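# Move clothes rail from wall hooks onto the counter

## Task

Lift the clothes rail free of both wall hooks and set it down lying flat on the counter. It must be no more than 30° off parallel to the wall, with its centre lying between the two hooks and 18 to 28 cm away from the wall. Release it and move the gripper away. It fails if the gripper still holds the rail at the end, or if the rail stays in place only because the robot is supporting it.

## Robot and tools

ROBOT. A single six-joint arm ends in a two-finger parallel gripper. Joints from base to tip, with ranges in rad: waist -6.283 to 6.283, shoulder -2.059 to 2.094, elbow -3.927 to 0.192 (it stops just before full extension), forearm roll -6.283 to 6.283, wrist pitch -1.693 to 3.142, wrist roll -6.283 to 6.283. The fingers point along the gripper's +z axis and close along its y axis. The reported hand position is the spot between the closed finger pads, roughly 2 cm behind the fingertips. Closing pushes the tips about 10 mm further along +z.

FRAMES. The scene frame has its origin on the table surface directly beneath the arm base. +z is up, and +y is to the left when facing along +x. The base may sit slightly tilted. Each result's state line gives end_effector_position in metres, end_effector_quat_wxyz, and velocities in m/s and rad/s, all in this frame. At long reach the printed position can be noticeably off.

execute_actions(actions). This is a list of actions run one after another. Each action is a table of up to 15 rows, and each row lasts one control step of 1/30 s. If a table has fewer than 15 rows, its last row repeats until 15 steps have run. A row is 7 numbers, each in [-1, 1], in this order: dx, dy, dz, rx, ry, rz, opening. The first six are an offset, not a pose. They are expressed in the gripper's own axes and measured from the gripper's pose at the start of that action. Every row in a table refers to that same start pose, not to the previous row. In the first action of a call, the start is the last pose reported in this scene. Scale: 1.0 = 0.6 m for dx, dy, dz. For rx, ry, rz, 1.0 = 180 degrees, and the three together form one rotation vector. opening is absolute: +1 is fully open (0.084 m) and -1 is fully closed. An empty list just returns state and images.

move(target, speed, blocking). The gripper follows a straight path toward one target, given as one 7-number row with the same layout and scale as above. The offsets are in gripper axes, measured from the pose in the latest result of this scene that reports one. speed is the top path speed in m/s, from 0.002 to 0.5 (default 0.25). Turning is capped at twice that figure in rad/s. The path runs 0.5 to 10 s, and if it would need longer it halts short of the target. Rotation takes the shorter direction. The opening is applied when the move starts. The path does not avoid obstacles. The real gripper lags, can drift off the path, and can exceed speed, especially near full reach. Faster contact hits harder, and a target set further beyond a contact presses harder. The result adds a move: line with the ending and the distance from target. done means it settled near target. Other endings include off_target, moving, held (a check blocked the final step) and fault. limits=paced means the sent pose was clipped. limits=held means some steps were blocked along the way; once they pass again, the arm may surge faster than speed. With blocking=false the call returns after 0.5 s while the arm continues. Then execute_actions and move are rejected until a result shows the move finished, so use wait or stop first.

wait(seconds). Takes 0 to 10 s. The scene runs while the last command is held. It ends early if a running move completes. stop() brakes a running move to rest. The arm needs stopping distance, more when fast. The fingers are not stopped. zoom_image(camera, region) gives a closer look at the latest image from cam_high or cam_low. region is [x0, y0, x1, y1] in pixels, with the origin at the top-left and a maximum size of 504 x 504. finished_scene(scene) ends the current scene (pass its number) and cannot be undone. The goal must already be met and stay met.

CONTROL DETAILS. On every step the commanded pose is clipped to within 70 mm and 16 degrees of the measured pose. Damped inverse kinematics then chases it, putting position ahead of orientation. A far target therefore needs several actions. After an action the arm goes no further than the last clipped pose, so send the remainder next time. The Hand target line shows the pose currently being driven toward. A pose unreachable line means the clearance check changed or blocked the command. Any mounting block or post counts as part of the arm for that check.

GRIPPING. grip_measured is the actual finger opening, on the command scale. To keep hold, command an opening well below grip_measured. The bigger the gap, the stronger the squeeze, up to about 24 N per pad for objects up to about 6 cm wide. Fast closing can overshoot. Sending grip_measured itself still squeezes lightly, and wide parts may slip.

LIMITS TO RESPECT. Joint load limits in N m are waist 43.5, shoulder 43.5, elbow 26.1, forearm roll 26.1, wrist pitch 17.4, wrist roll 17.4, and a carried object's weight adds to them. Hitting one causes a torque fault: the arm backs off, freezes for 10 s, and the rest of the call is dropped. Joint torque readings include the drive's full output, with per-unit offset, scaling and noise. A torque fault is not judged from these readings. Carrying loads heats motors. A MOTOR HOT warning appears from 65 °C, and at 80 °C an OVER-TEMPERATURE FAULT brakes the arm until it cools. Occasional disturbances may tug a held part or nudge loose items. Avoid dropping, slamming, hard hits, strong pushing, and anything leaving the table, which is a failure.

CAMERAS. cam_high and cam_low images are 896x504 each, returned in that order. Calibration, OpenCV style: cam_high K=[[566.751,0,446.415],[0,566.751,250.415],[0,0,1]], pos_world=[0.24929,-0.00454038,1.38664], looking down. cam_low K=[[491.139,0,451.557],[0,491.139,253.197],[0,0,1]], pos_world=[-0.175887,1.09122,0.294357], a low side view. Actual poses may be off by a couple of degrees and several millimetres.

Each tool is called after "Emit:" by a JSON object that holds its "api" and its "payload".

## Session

Emit:
{"api": "execute_actions", "payload": {"actions": []}}

Scene clock: 0.00 s.
end_effector_position=(+0.3229, -0.1549, +0.2833) grip_measured=+1.00 end_effector_quat_wxyz=(+0.274, +0.192, +0.917, +0.218) end_effector_velocity=(-0.000, +0.000, -0.000) end_effector_angular_velocity=(+0.002, +0.000, +0.000)
Joint positions: [-0.768 -0.682 -0.39   0.874  1.017  2.232  0.084]
Joint velocities: [-0.001  0.    -0.    -0.     0.002  0.    -0.   ]
Joint torques (N m, as the arm reports them, + toward a larger angle): no reading
Motor temperatures (°C, as the motors report them): [39 37 35 37 37 39]
Hand target: +0.323, -0.155, +0.283; +0.274, +0.192, +0.917, +0.218

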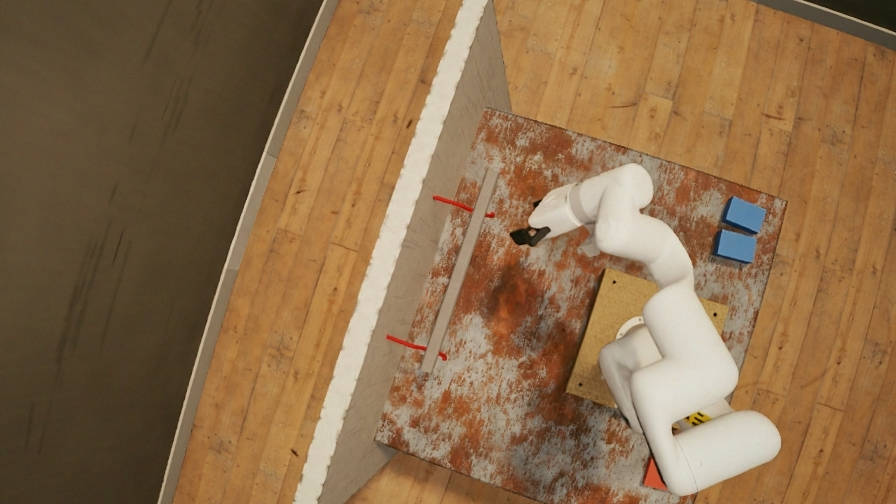

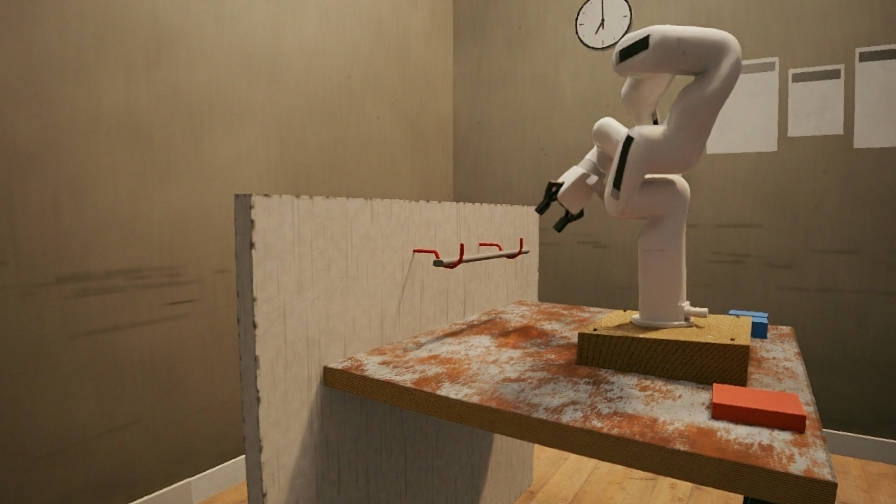

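Emit:
{"api": "zoom_image", "payload": {"camera": "cam_high", "region": [370, 310, 470, 390]}}

Emit:
{"api": "zoom_image", "payload": {"camera": "cam_high", "region": [420, 150, 540, 260]}}

Emit:
{"api": "zoom_image", "payload": {"camera": "cam_low", "region": [400, 225, 480, 285]}}

Emit:
{"api": "zoom_image", "payload": {"camera": "cam_low", "region": [465, 220, 545, 280]}}

Region (370, 310, 470, 390) of cam_high's 896x504 image, scaled by 5.040, with more detail than that image has; it fills the top 403 rows of this view, and the rest is white.

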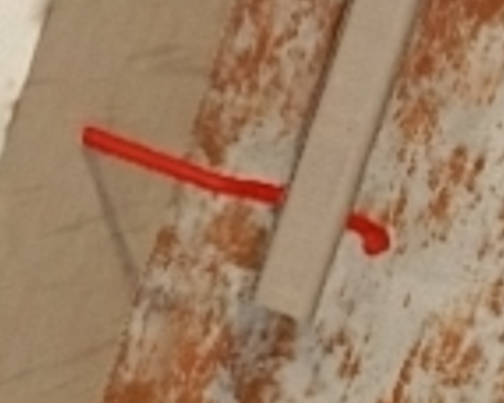

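Region (420, 150, 540, 260) of cam_high's 896x504 image, scaled by 4.200, with more detail than that image has; it fills the top 462 rows of this view, and the rest is white.

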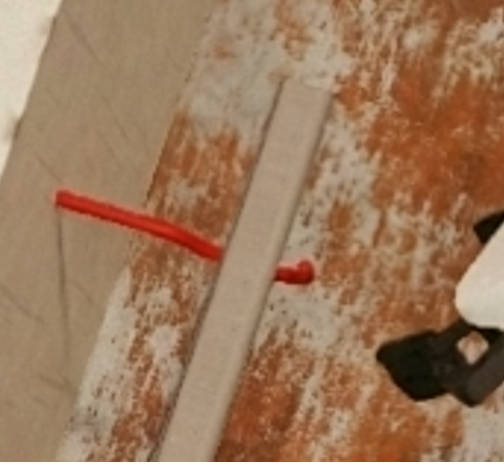

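Region (400, 225, 480, 285) of cam_low's 896x504 image, scaled by 6.300, with more detail than that image has; it fills the top 378 rows of this view, and the rest is white.

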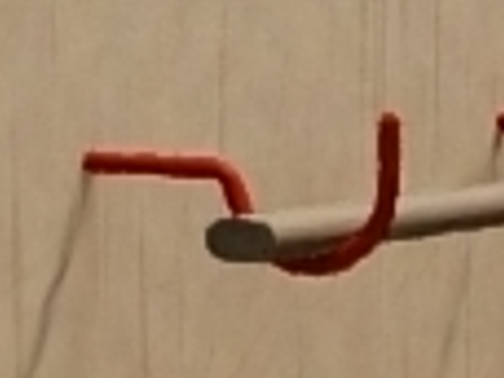

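Region (465, 220, 545, 280) of cam_low's 896x504 image, scaled by 6.300, with more detail than that image has; it fills the top 378 rows of this view, and the rest is white.

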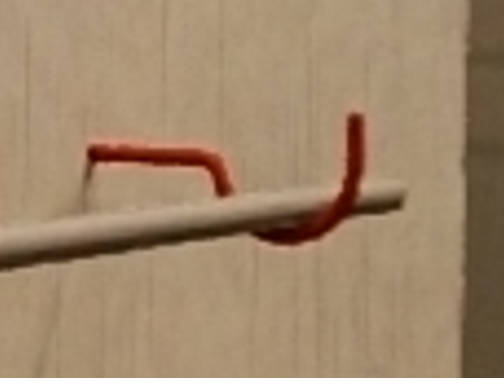

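Emit:
{"api": "zoom_image", "payload": {"camera": "cam_low", "region": [460, 270, 590, 370]}}

Emit:
{"api": "zoom_image", "payload": {"camera": "cam_high", "region": [340, 100, 600, 400]}}

Region (460, 270, 590, 370) of cam_low's 896x504 image, scaled by 3.877, with more detail than that image has; it fills the top 388 rows of this view, and the rest is white.

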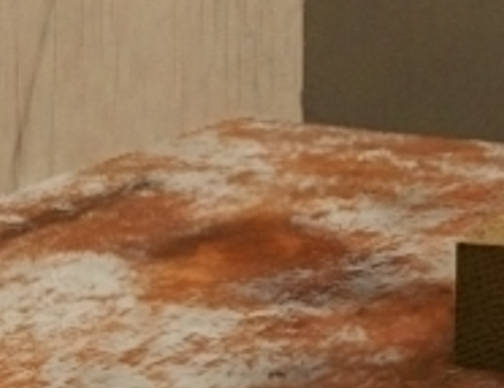

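Region (340, 100, 600, 400) of cam_high's 896x504 image, scaled by 1.680, with more detail than that image has; it fills the left 437 columns of this view, and the rest is white.

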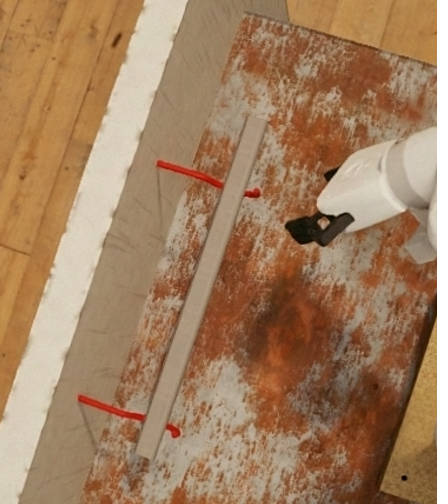

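Emit:
{"api": "move", "payload": {"target": [-0.0215, 0.1987, 0.2228, 0.2389, 0.0272, 0.3520, 0.4], "speed": 0.35}}

Emit:
{"api": "zoom_image", "payload": {"camera": "cam_low", "region": [420, 150, 560, 290]}}

Emit:
{"api": "zoom_image", "payload": {"camera": "cam_high", "region": [380, 150, 540, 390]}}

Scene clock: 47.27 s.
end_effector_position=(+0.4384, -0.0219, +0.2476) grip_measured=+0.39 end_effector_quat_wxyz=(-0.001, +0.706, +0.708, +0.000) end_effector_velocity=(+0.000, -0.000, +0.000) end_effector_angular_velocity=(-0.001, +0.004, -0.004)
Joint positions: [ 0.041 -0.162 -0.876 -0.017  0.989  4.682  0.061]
Joint velocities: [ 0.     0.004 -0.006 -0.001  0.006  0.005  0.   ]
Joint torques (N m, as the arm reports them, + toward a larger angle): [ -0.95 -14.34 -14.83  -0.01  -2.01  -0.05]
Motor temperatures (°C, as the motors report them): [39 37 39 37 37 39]
Hand target: +0.439, -0.022, +0.247; -0.001, +0.706, +0.708, -0.000
Off the commanded pose: 0.001 m, 0 deg.
move: done

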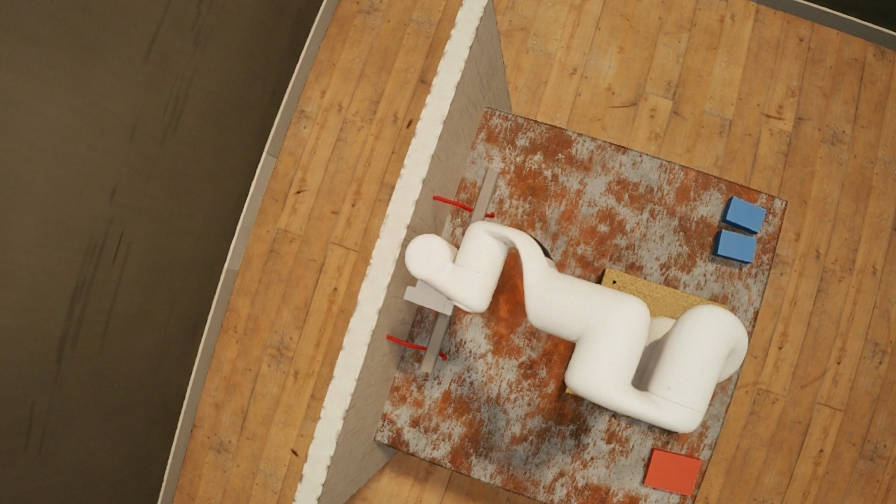

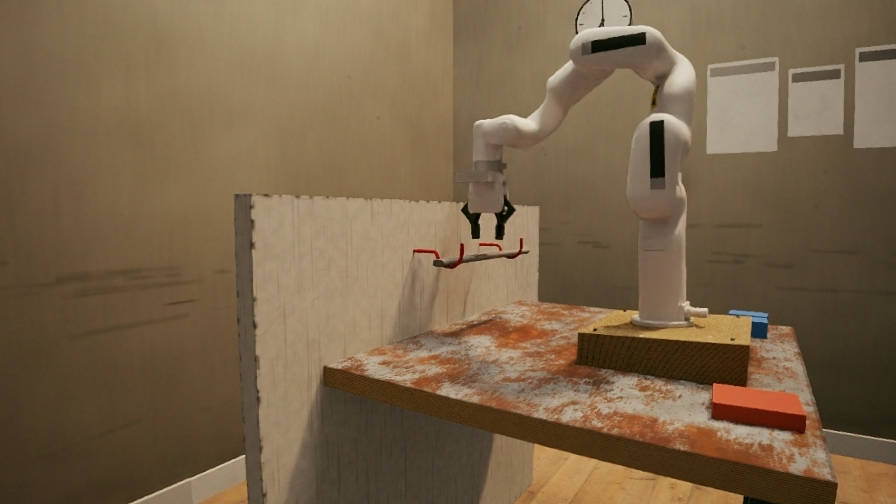

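Region (420, 150, 560, 290) of cam_low's 896x504 image, scaled by 3.600, with more detail than that image has.

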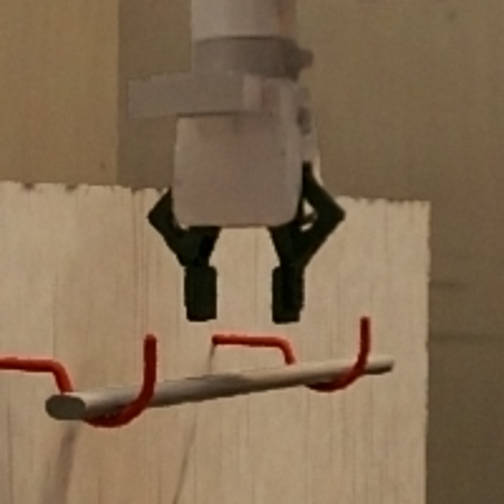

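Region (380, 150, 540, 390) of cam_high's 896x504 image, scaled by 2.100, with more detail than that image has.

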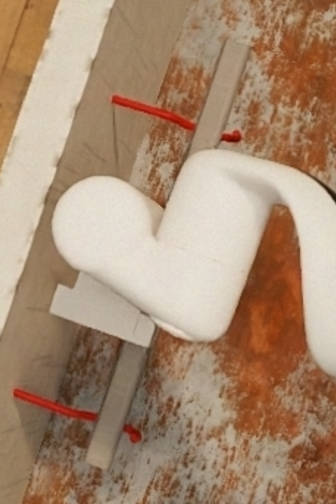

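Emit:
{"api": "move", "payload": {"target": [-0.005, 0, 0.0818, 0, 0, 0, 0.4], "speed": 0.1}}

Emit:
{"api": "zoom_image", "payload": {"camera": "cam_low", "region": [450, 200, 535, 275]}}

Scene clock: 52.60 s.
end_effector_position=(+0.4386, -0.0250, +0.1990) grip_measured=+0.39 end_effector_quat_wxyz=(-0.000, +0.706, +0.708, +0.000) end_effector_velocity=(-0.001, +0.000, -0.002) end_effector_angular_velocity=(+0.000, +0.001, +0.000)
Joint positions: [ 0.031 -0.088 -0.805 -0.018  0.843  4.676  0.061]
Joint velocities: [ 0.     0.002  0.003  0.    -0.004 -0.    -0.   ]
Joint torques (N m, as the arm reports them, + toward a larger angle): [ -1.14 -14.36 -13.9   -0.65  -2.01  -0.21]
Motor temperatures (°C, as the motors report them): [39 37 40 37 37 39]
Hand target: +0.438, -0.025, +0.199; -0.001, +0.706, +0.708, +0.000
Off the commanded pose: 0.001 m, 0 deg.
move: done

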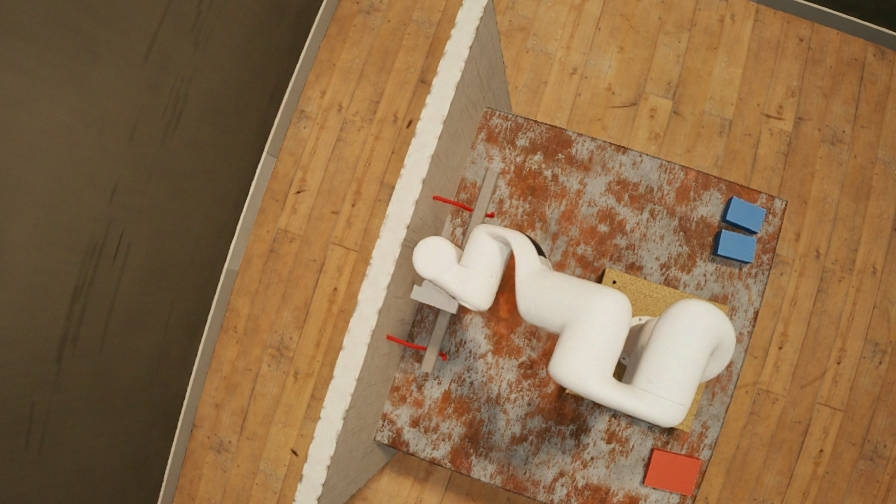

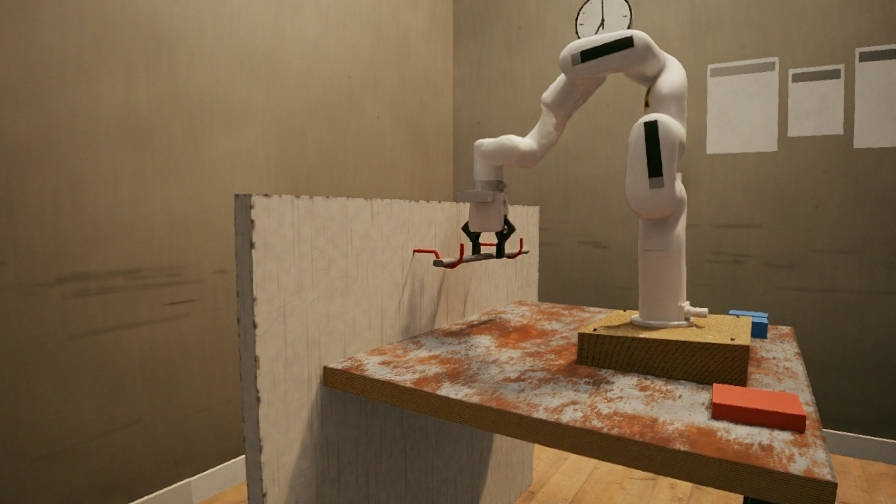

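Region (450, 200, 535, 275) of cam_low's 896x504 image, scaled by 5.929, with more detail than that image has; it fills the top 445 rows of this view, and the rest is white.

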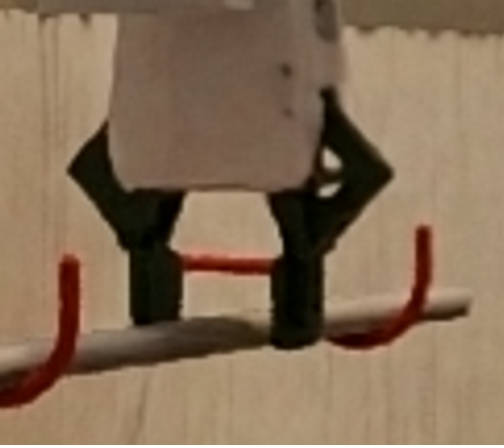

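Emit:
{"api": "execute_actions", "payload": {"actions": [[[0,0,0,0,0,0,0.36],[0,0,0,0,0,0,0.32],[0,0,0,0,0,0,0.28],[0,0,0,0,0,0,0.24],[0,0,0,0,0,0,0.2],[0,0,0,0,0,0,0.16],[0,0,0,0,0,0,0.12],[0,0,0,0,0,0,0.08],[0,0,0,0,0,0,0.04],[0,0,0,0,0,0,0.0],[0,0,0,0,0,0,-0.04],[0,0,0,0,0,0,-0.08],[0,0,0,0,0,0,-0.12],[0,0,0,0,0,0,-0.15],[0,0,0,0,0,0,-0.18]],[[0,0,0,0,0,0,-0.21],[0,0,0,0,0,0,-0.24],[0,0,0,0,0,0,-0.27],[0,0,0,0,0,0,-0.3],[0,0,0,0,0,0,-0.33],[0,0,0,0,0,0,-0.36],[0,0,0,0,0,0,-0.39],[0,0,0,0,0,0,-0.42],[0,0,0,0,0,0,-0.46],[0,0,0,0,0,0,-0.52],[0,0,0,0,0,0,-0.6],[0,0,0,0,0,0,-0.7],[0,0,0,0,0,0,-0.8],[0,0,0,0,0,0,-0.9],[0,0,0,0,0,0,-1.0]]]}}

Emit:
{"api": "zoom_image", "payload": {"camera": "cam_low", "region": [425, 200, 540, 280]}}

Scene clock: 59.87 s.
end_effector_position=(+0.4384, -0.0250, +0.1990) grip_measured=-0.34 end_effector_quat_wxyz=(-0.001, +0.706, +0.708, +0.000) end_effector_velocity=(+0.000, +0.001, +0.000) end_effector_angular_velocity=(+0.000, -0.001, +0.003)
Joint positions: [ 0.031 -0.088 -0.805 -0.018  0.843  4.676  0.029]
Joint velocities: [ 0.003 -0.    -0.     0.    -0.001 -0.    -0.   ]
Joint torques (N m, as the arm reports them, + toward a larger angle): [ -0.89 -14.57 -15.02  -0.36  -2.46  -0.26]
Motor temperatures (°C, as the motors report them): [39 37 39 37 37 39]
Hand target: +0.439, -0.025, +0.199; -0.000, +0.706, +0.708, +0.000
Off the commanded pose: 0.000 m, 0 deg.

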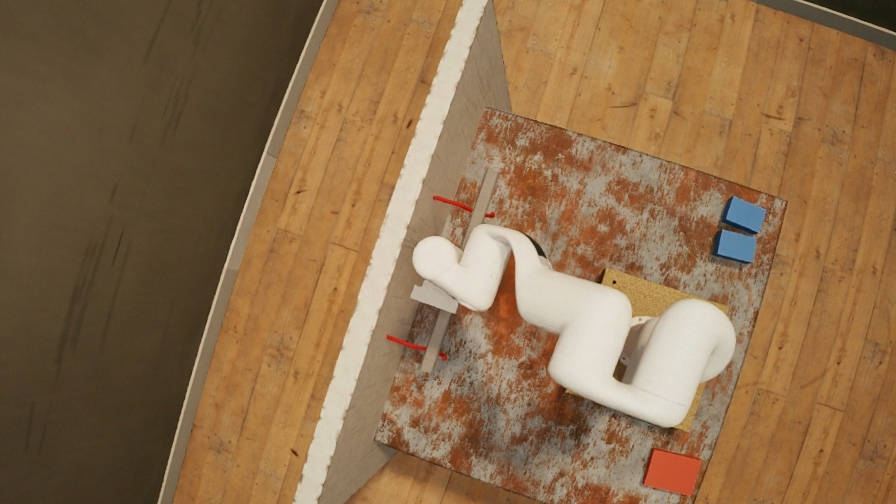

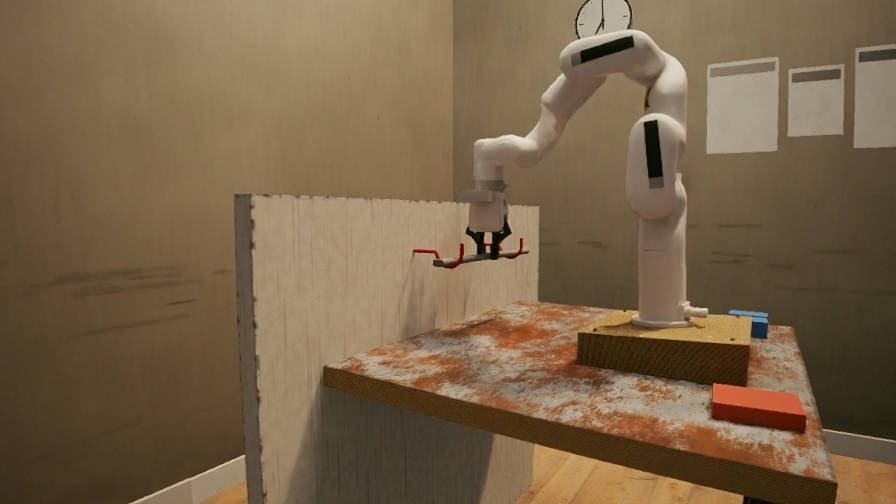

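Region (425, 200, 540, 280) of cam_low's 896x504 image, scaled by 4.383, with more detail than that image has; it fills the top 351 rows of this view, and the rest is white.

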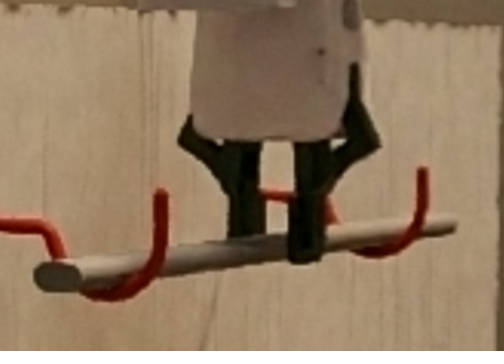

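Emit:
{"api": "move", "payload": {"target": [0, 0, -0.1167, 0, 0, 0, -1.0], "speed": 0.12}}

Scene clock: 62.23 s.
end_effector_position=(+0.4382, -0.0248, +0.2682) grip_measured=-0.34 end_effector_quat_wxyz=(-0.001, +0.706, +0.708, -0.000) end_effector_velocity=(-0.001, -0.000, +0.000) end_effector_angular_velocity=(+0.000, +0.004, -0.000)
Joint positions: [ 0.035 -0.185 -0.913 -0.016  1.051  4.675  0.029]
Joint velocities: [-0.     0.    -0.002 -0.     0.006 -0.     0.   ]
Joint torques (N m, as the arm reports them, + toward a larger angle): [ -0.9  -14.56 -16.5   -0.44  -2.34  -0.22]
Motor temperatures (°C, as the motors report them): [39 37 40 37 37 39]
Hand target: +0.439, -0.025, +0.269; -0.001, +0.706, +0.708, +0.000
Off the commanded pose: 0.001 m, 0 deg.
move: done

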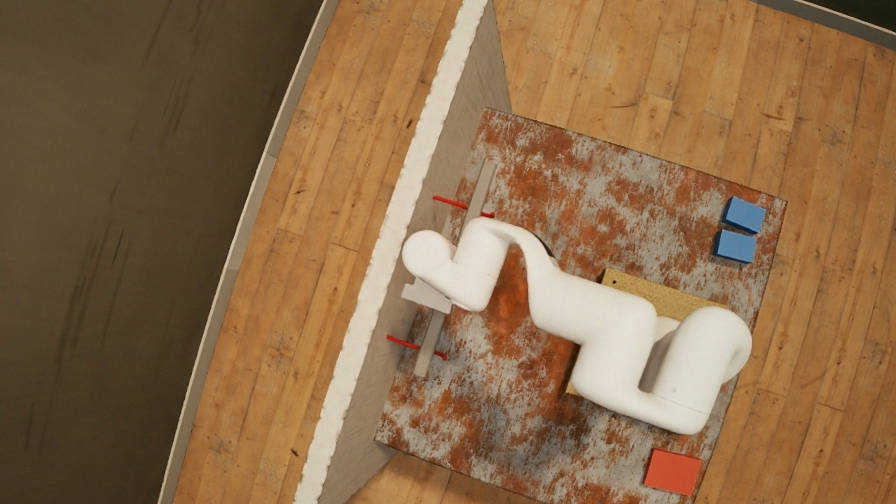

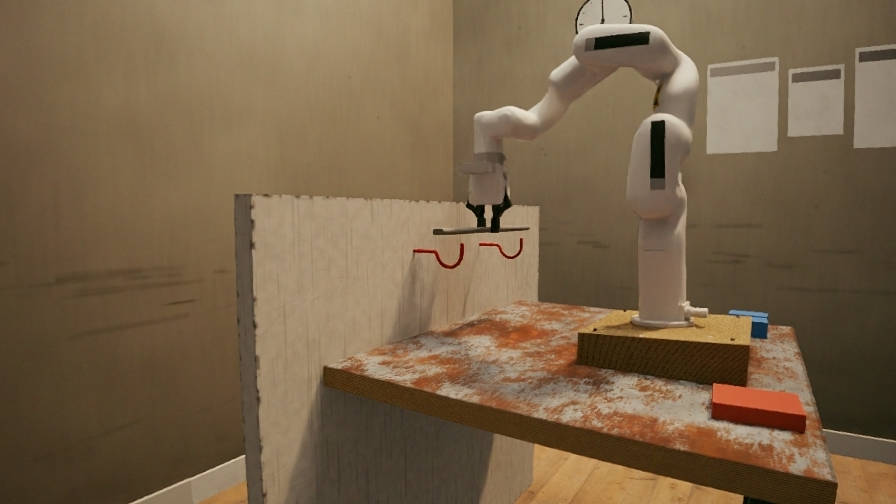

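Emit:
{"api": "move", "payload": {"target": [0.008, -0.139, 0.0, 0, 0, 0, -1.0], "speed": 0.15}}

Scene clock: 66.33 s.
end_effector_position=(+0.3550, -0.0201, +0.2687) grip_measured=-0.34 end_effector_quat_wxyz=(-0.001, +0.706, +0.708, +0.000) end_effector_velocity=(-0.001, +0.000, -0.001) end_effector_angular_velocity=(-0.000, +0.004, +0.001)
Joint positions: [ 0.038 -0.486 -0.64  -0.016  1.077  4.677  0.029]
Joint velocities: [ 0.001  0.     0.003 -0.     0.001  0.    -0.   ]
Joint torques (N m, as the arm reports them, + toward a larger angle): [ -1.48  -9.99 -16.1   -0.27  -2.01  -0.02]
Motor temperatures (°C, as the motors report them): [39 37 40 37 37 39]
Hand target: +0.355, -0.020, +0.268; -0.001, +0.706, +0.708, -0.000
Off the commanded pose: 0.000 m, 0 deg.
move: done

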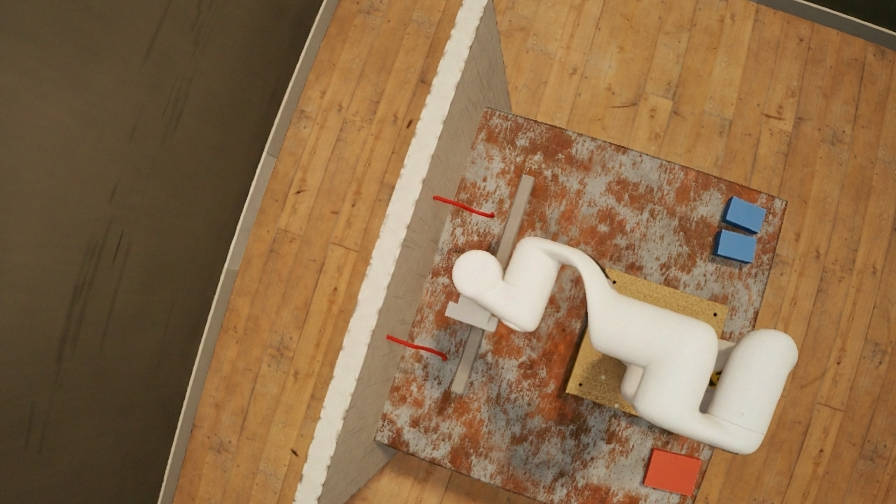

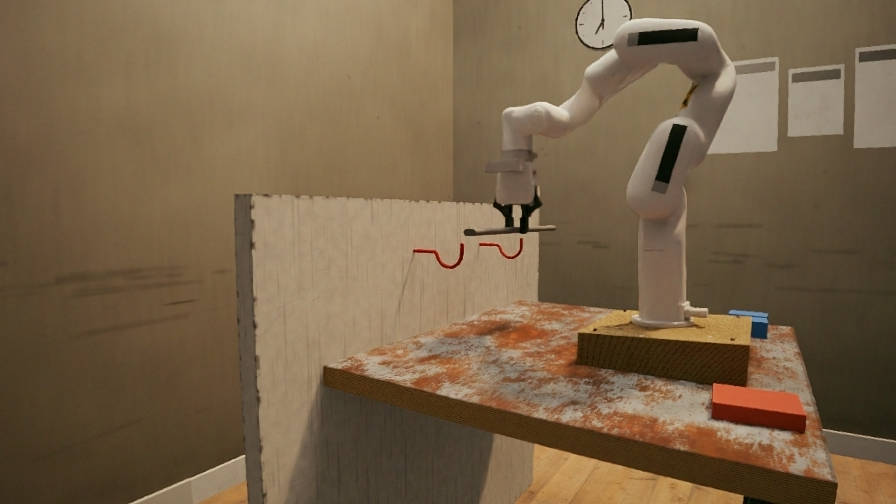

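Emit:
{"api": "zoom_image", "payload": {"camera": "cam_low", "region": [450, 180, 570, 270]}}

Region (450, 180, 570, 270) of cam_low's 896x504 image, scaled by 4.200, with more detail than that image has; it fills the top 378 rows of this view, and the rest is white.

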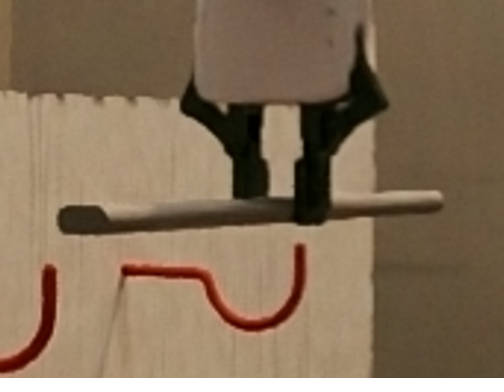

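Emit:
{"api": "move", "payload": {"target": [0.0085, -0.0833, 0.3878, 0, 0, 0, -1.0], "speed": 0.2}}

Emit:
{"api": "zoom_image", "payload": {"camera": "cam_low", "region": [460, 270, 590, 370]}}

Scene clock: 73.27 s.
end_effector_position=(+0.3047, -0.0158, +0.0366) grip_measured=-0.34 end_effector_quat_wxyz=(-0.000, +0.707, +0.708, -0.000) end_effector_velocity=(-0.002, -0.001, -0.002) end_effector_angular_velocity=(-0.002, +0.006, -0.004)
Joint positions: [ 0.016  0.047 -0.27  -0.082  0.173  4.73   0.029]
Joint velocities: [-0.005  0.007  0.001 -0.014 -0.002  0.012  0.   ]
Joint torques (N m, as the arm reports them, + toward a larger angle): [ -0.9  -11.06  -8.11  -0.18  -1.97  -0.3 ]
Motor temperatures (°C, as the motors report them): [39 37 40 37 37 39]
Hand target: +0.304, -0.016, +0.036; -0.000, +0.707, +0.708, -0.000
Off the commanded pose: 0.001 m, 0 deg.
move: done

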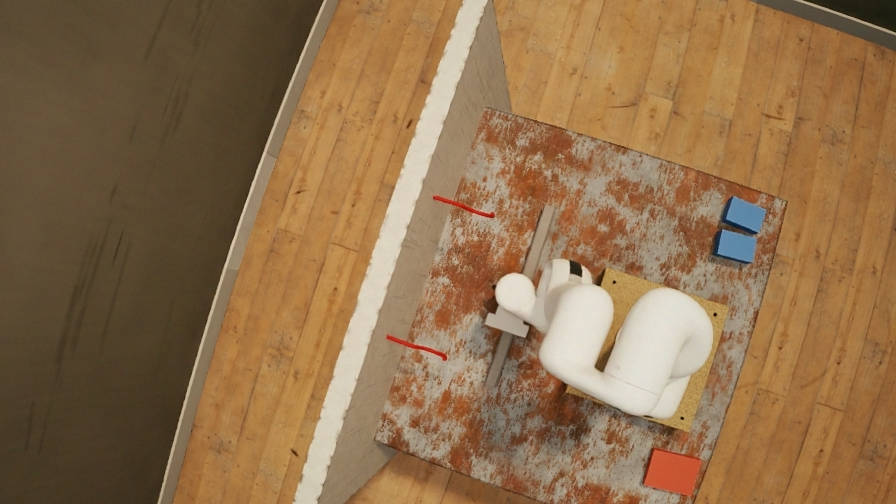

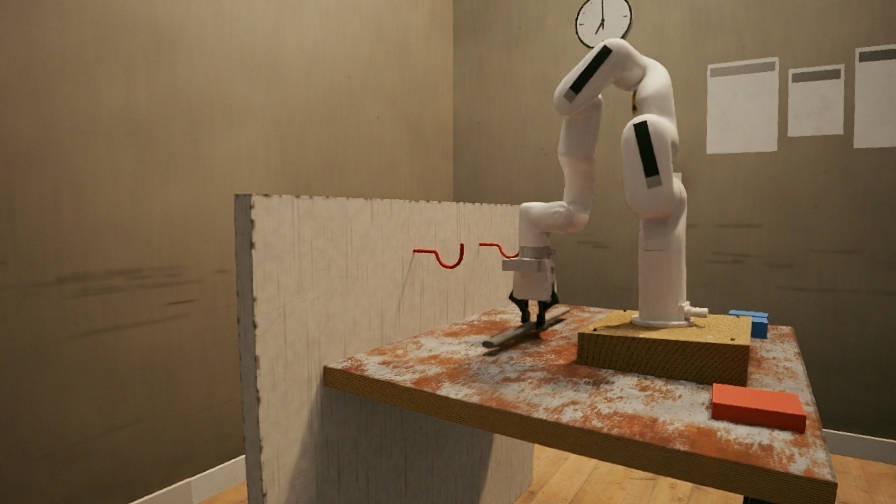

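Region (460, 270, 590, 370) of cam_low's 896x504 image, scaled by 3.877, with more detail than that image has; it fills the top 388 rows of this view, and the rest is white.

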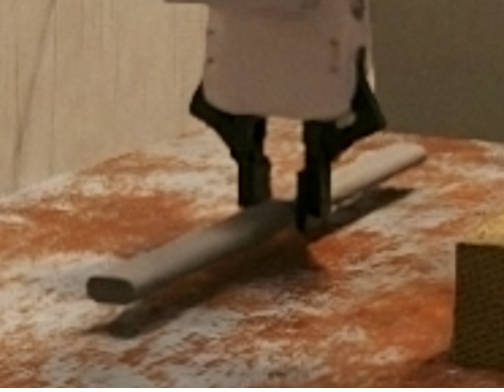

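Emit:
{"api": "move", "payload": {"target": [0, 0, 0.0235, 0, 0, 0, -1.0], "speed": 0.03}}

Emit:
{"api": "zoom_image", "payload": {"camera": "cam_low", "region": [470, 325, 520, 365]}}

Emit:
{"api": "zoom_image", "payload": {"camera": "cam_low", "region": [520, 300, 585, 345]}}

Scene clock: 86.50 s.
end_effector_position=(+0.3047, -0.0158, +0.0226) grip_measured=-0.34 end_effector_quat_wxyz=(-0.000, +0.707, +0.708, +0.000) end_effector_velocity=(+0.002, -0.000, +0.000) end_effector_angular_velocity=(-0.002, -0.007, +0.000)
Joint positions: [ 0.006  0.119 -0.282 -0.119  0.114  4.757  0.029]
Joint velocities: [-0.003  0.002 -0.003 -0.019 -0.006  0.016  0.   ]
Joint torques (N m, as the arm reports them, + toward a larger angle): [ -1.49 -12.48  -6.86  -0.17  -2.     0.07]
Motor temperatures (°C, as the motors report them): [39 37 38 37 37 39]
Hand target: +0.305, -0.016, +0.023; -0.000, +0.707, +0.708, -0.000
Off the commanded pose: 0.000 m, 0 deg.
move: done

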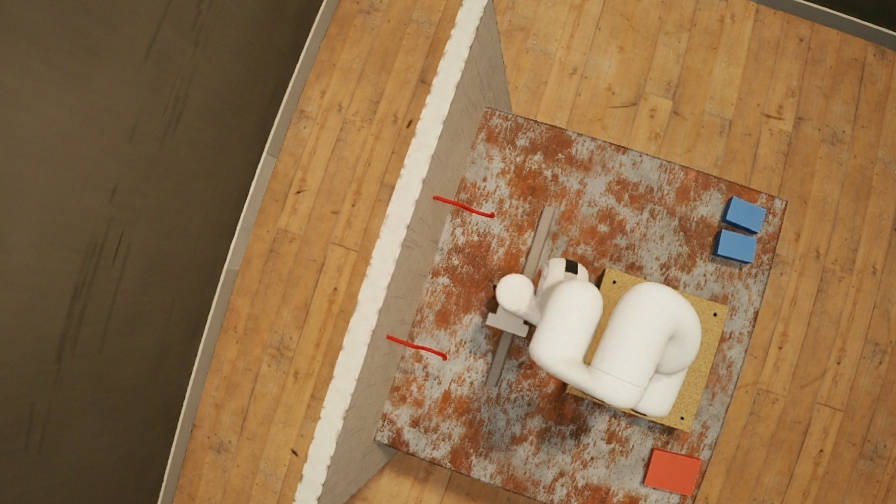

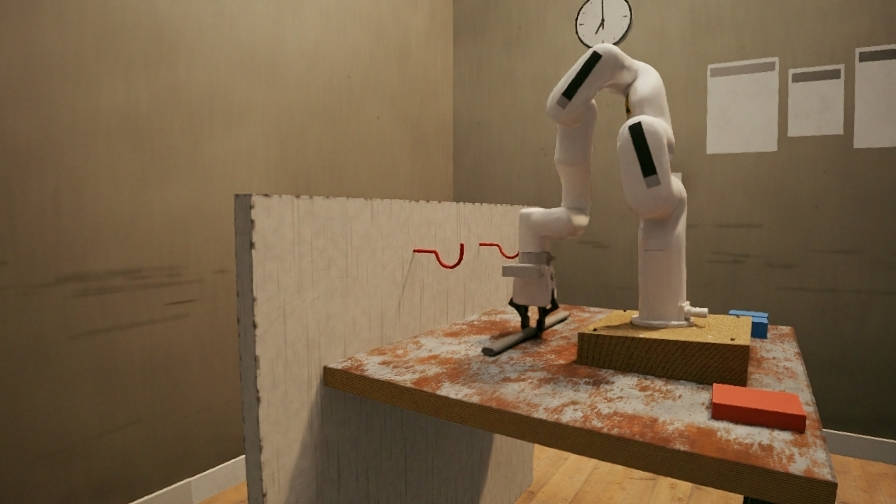

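Region (470, 325, 520, 365) of cam_low's 896x504 image, scaled by 10.080, with more detail than that image has; it fills the top 403 rows of this view, and the rest is white.

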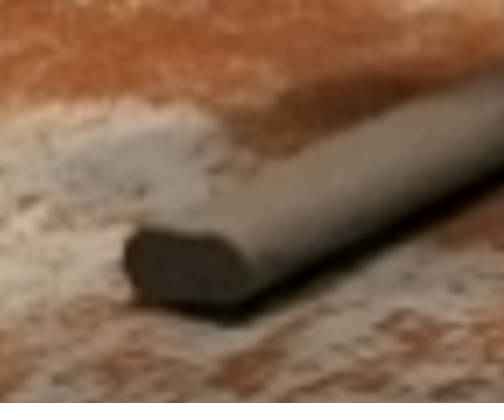

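Region (520, 300, 585, 345) of cam_low's 896x504 image, scaled by 7.754, with more detail than that image has; it fills the top 349 rows of this view, and the rest is white.

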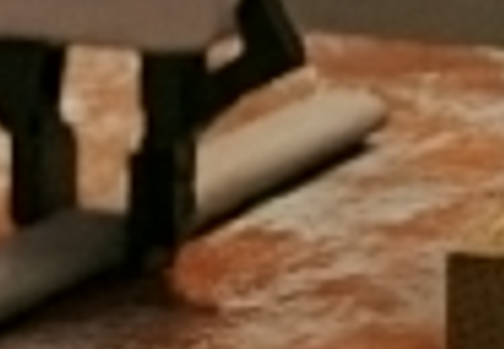

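Emit:
{"api": "execute_actions", "payload": {"actions": [[[0,0,0.0005,0,0,0,-1],[0,0,0.001,0,0,0,-1],[0,0,0.0015,0,0,0,-1],[0,0,0.002,0,0,0,-1],[0,0,0.0025,0,0,0,-1],[0,0,0.003,0,0,0,-1],[0,0,0.0035,0,0,0,-1],[0,0,0.0037,0,0,0,-0.8],[0,0,0.0037,0,0,0,-0.6],[0,0,0.0037,0,0,0,-0.5],[0,0,0.0037,0,0,0,-0.44],[0,0,0.0037,0,0,0,-0.4],[0,0,0.0037,0,0,0,-0.37],[0,0,0.0037,0,0,0,-0.35],[0,0,0.0037,0,0,0,-0.33]],[[0,0,0,0,0,0,-0.31],[0,0,0,0,0,0,-0.29],[0,0,0,0,0,0,-0.27],[0,0,0,0,0,0,-0.24],[0,0,0,0,0,0,-0.2],[0,0,0,0,0,0,-0.15],[0,0,0,0,0,0,-0.1],[0,0,0,0,0,0,-0.04],[0,0,0,0,0,0,0.02],[0,0,0,0,0,0,0.08],[0,0,0,0,0,0,0.14],[0,0,0,0,0,0,0.2],[0,0,0,0,0,0,0.25],[0,0,0,0,0,0,0.3],[0,0,0,0,0,0,0.3]]]}}

Emit:
{"api": "zoom_image", "payload": {"camera": "cam_low", "region": [460, 270, 590, 370]}}

Scene clock: 91.87 s.
end_effector_position=(+0.3054, -0.0159, +0.0208) grip_measured=+0.26 end_effector_quat_wxyz=(+0.000, +0.707, +0.708, +0.001) end_effector_velocity=(+0.001, -0.000, +0.000) end_effector_angular_velocity=(-0.000, -0.002, -0.000)
Joint positions: [ 0.004  0.129 -0.285 -0.127  0.105  4.763  0.055]
Joint velocities: [-0.    -0.001 -0.    -0.    -0.001  0.     0.036]
Joint torques (N m, as the arm reports them, + toward a larger angle): [ -1.62 -11.98  -6.78  -0.18  -2.09  -0.08]
Motor temperatures (°C, as the motors report them): [39 37 38 37 37 39]
Hand target: +0.305, -0.016, +0.021; +0.001, +0.707, +0.708, +0.001
Off the commanded pose: 0.000 m, 0 deg.

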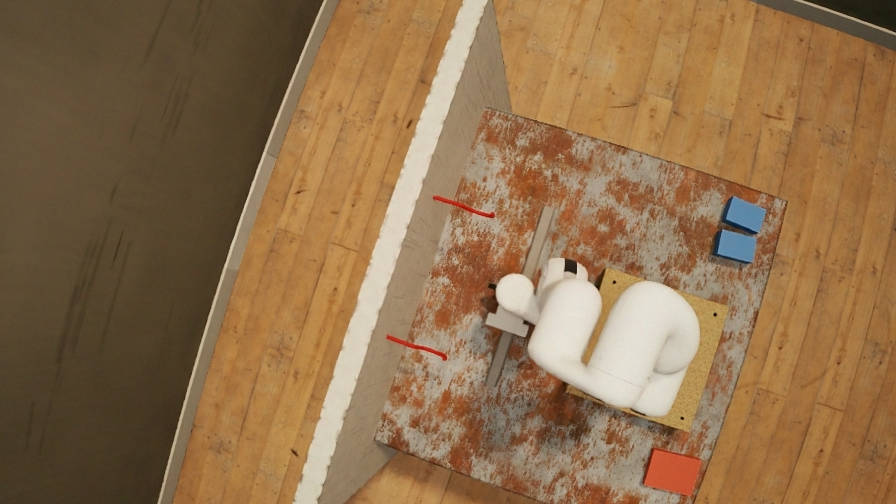

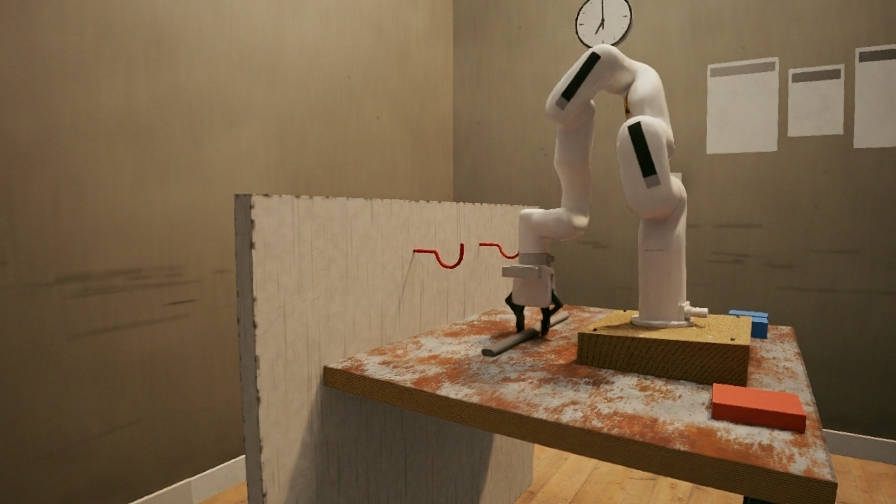

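Region (460, 270, 590, 370) of cam_low's 896x504 image, scaled by 3.877, with more detail than that image has; it fills the top 388 rows of this view, and the rest is white.

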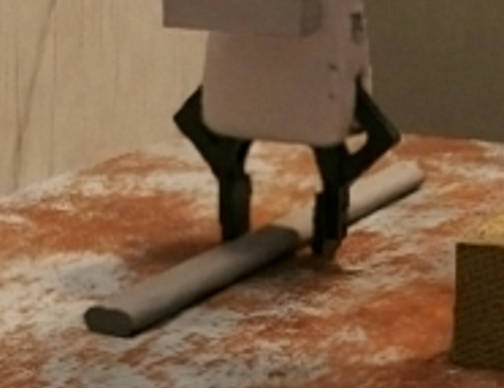

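The rail is resting on the counter and the gripper has let go. Next I'll lift the gripper clear.

Emit:
{"api": "move", "payload": {"target": [0, 0, -0.2, 0, 0, 0, 0.3], "speed": 0.2}}

Emit:
{"api": "zoom_image", "payload": {"camera": "cam_high", "region": [360, 100, 620, 460]}}

Scene clock: 95.20 s.
end_effector_position=(+0.3051, -0.0155, +0.1402) grip_measured=+0.29 end_effector_quat_wxyz=(-0.000, +0.706, +0.708, +0.001) end_effector_velocity=(+0.002, +0.000, +0.003) end_effector_angular_velocity=(-0.000, -0.005, +0.002)
Joint positions: [ 0.038 -0.414 -0.279 -0.023  0.643  4.689  0.056]
Joint velocities: [ 0.002 -0.007 -0.003  0.     0.004 -0.    -0.   ]
Joint torques (N m, as the arm reports them, + toward a larger angle): [ -1.11  -7.56 -12.59  -0.35  -1.92  -0.12]
Motor temperatures (°C, as the motors report them): [39 37 38 37 37 39]
Hand target: +0.305, -0.016, +0.141; +0.000, +0.706, +0.708, +0.001
Off the commanded pose: 0.001 m, 0 deg.
move: done

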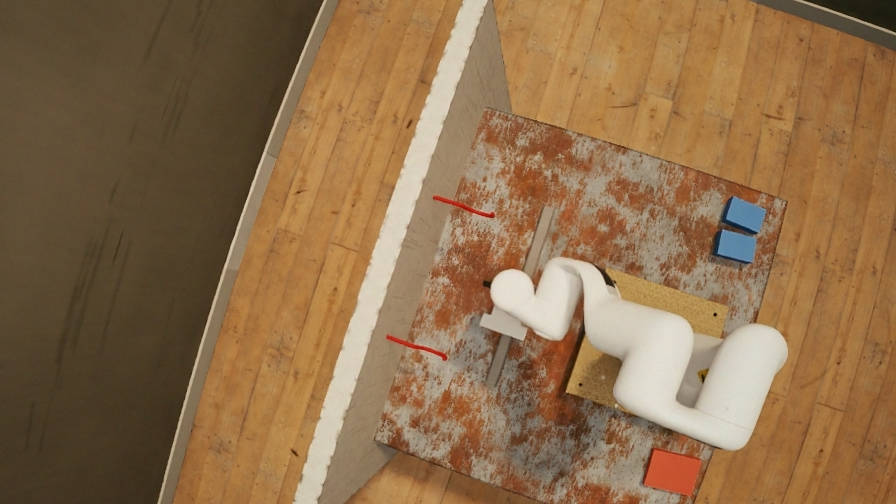

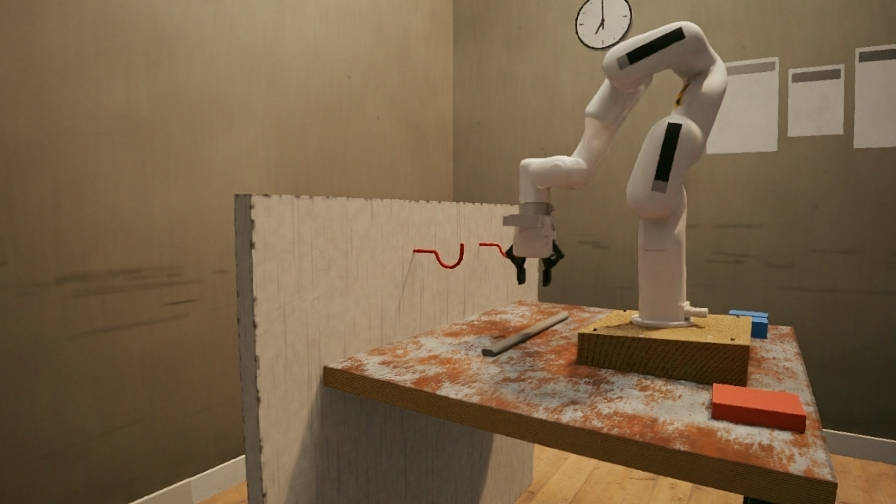

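Region (360, 100, 620, 460) of cam_high's 896x504 image, scaled by 1.400, with more detail than that image has.

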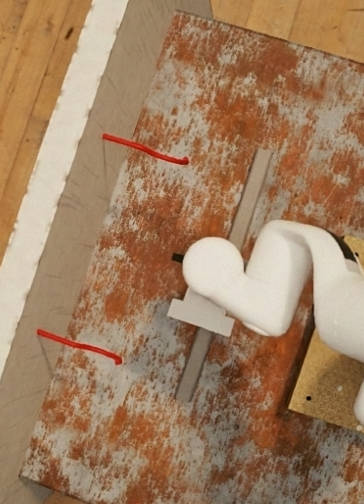

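The rail lies flat and parallel to the wall, about 23 cm out, with its middle between the hooks. The gripper is clear, so I'm ending scene 2.

Emit:
{"api": "finished_scene", "payload": {"scene": 2}}

The scene is finished: the task was done.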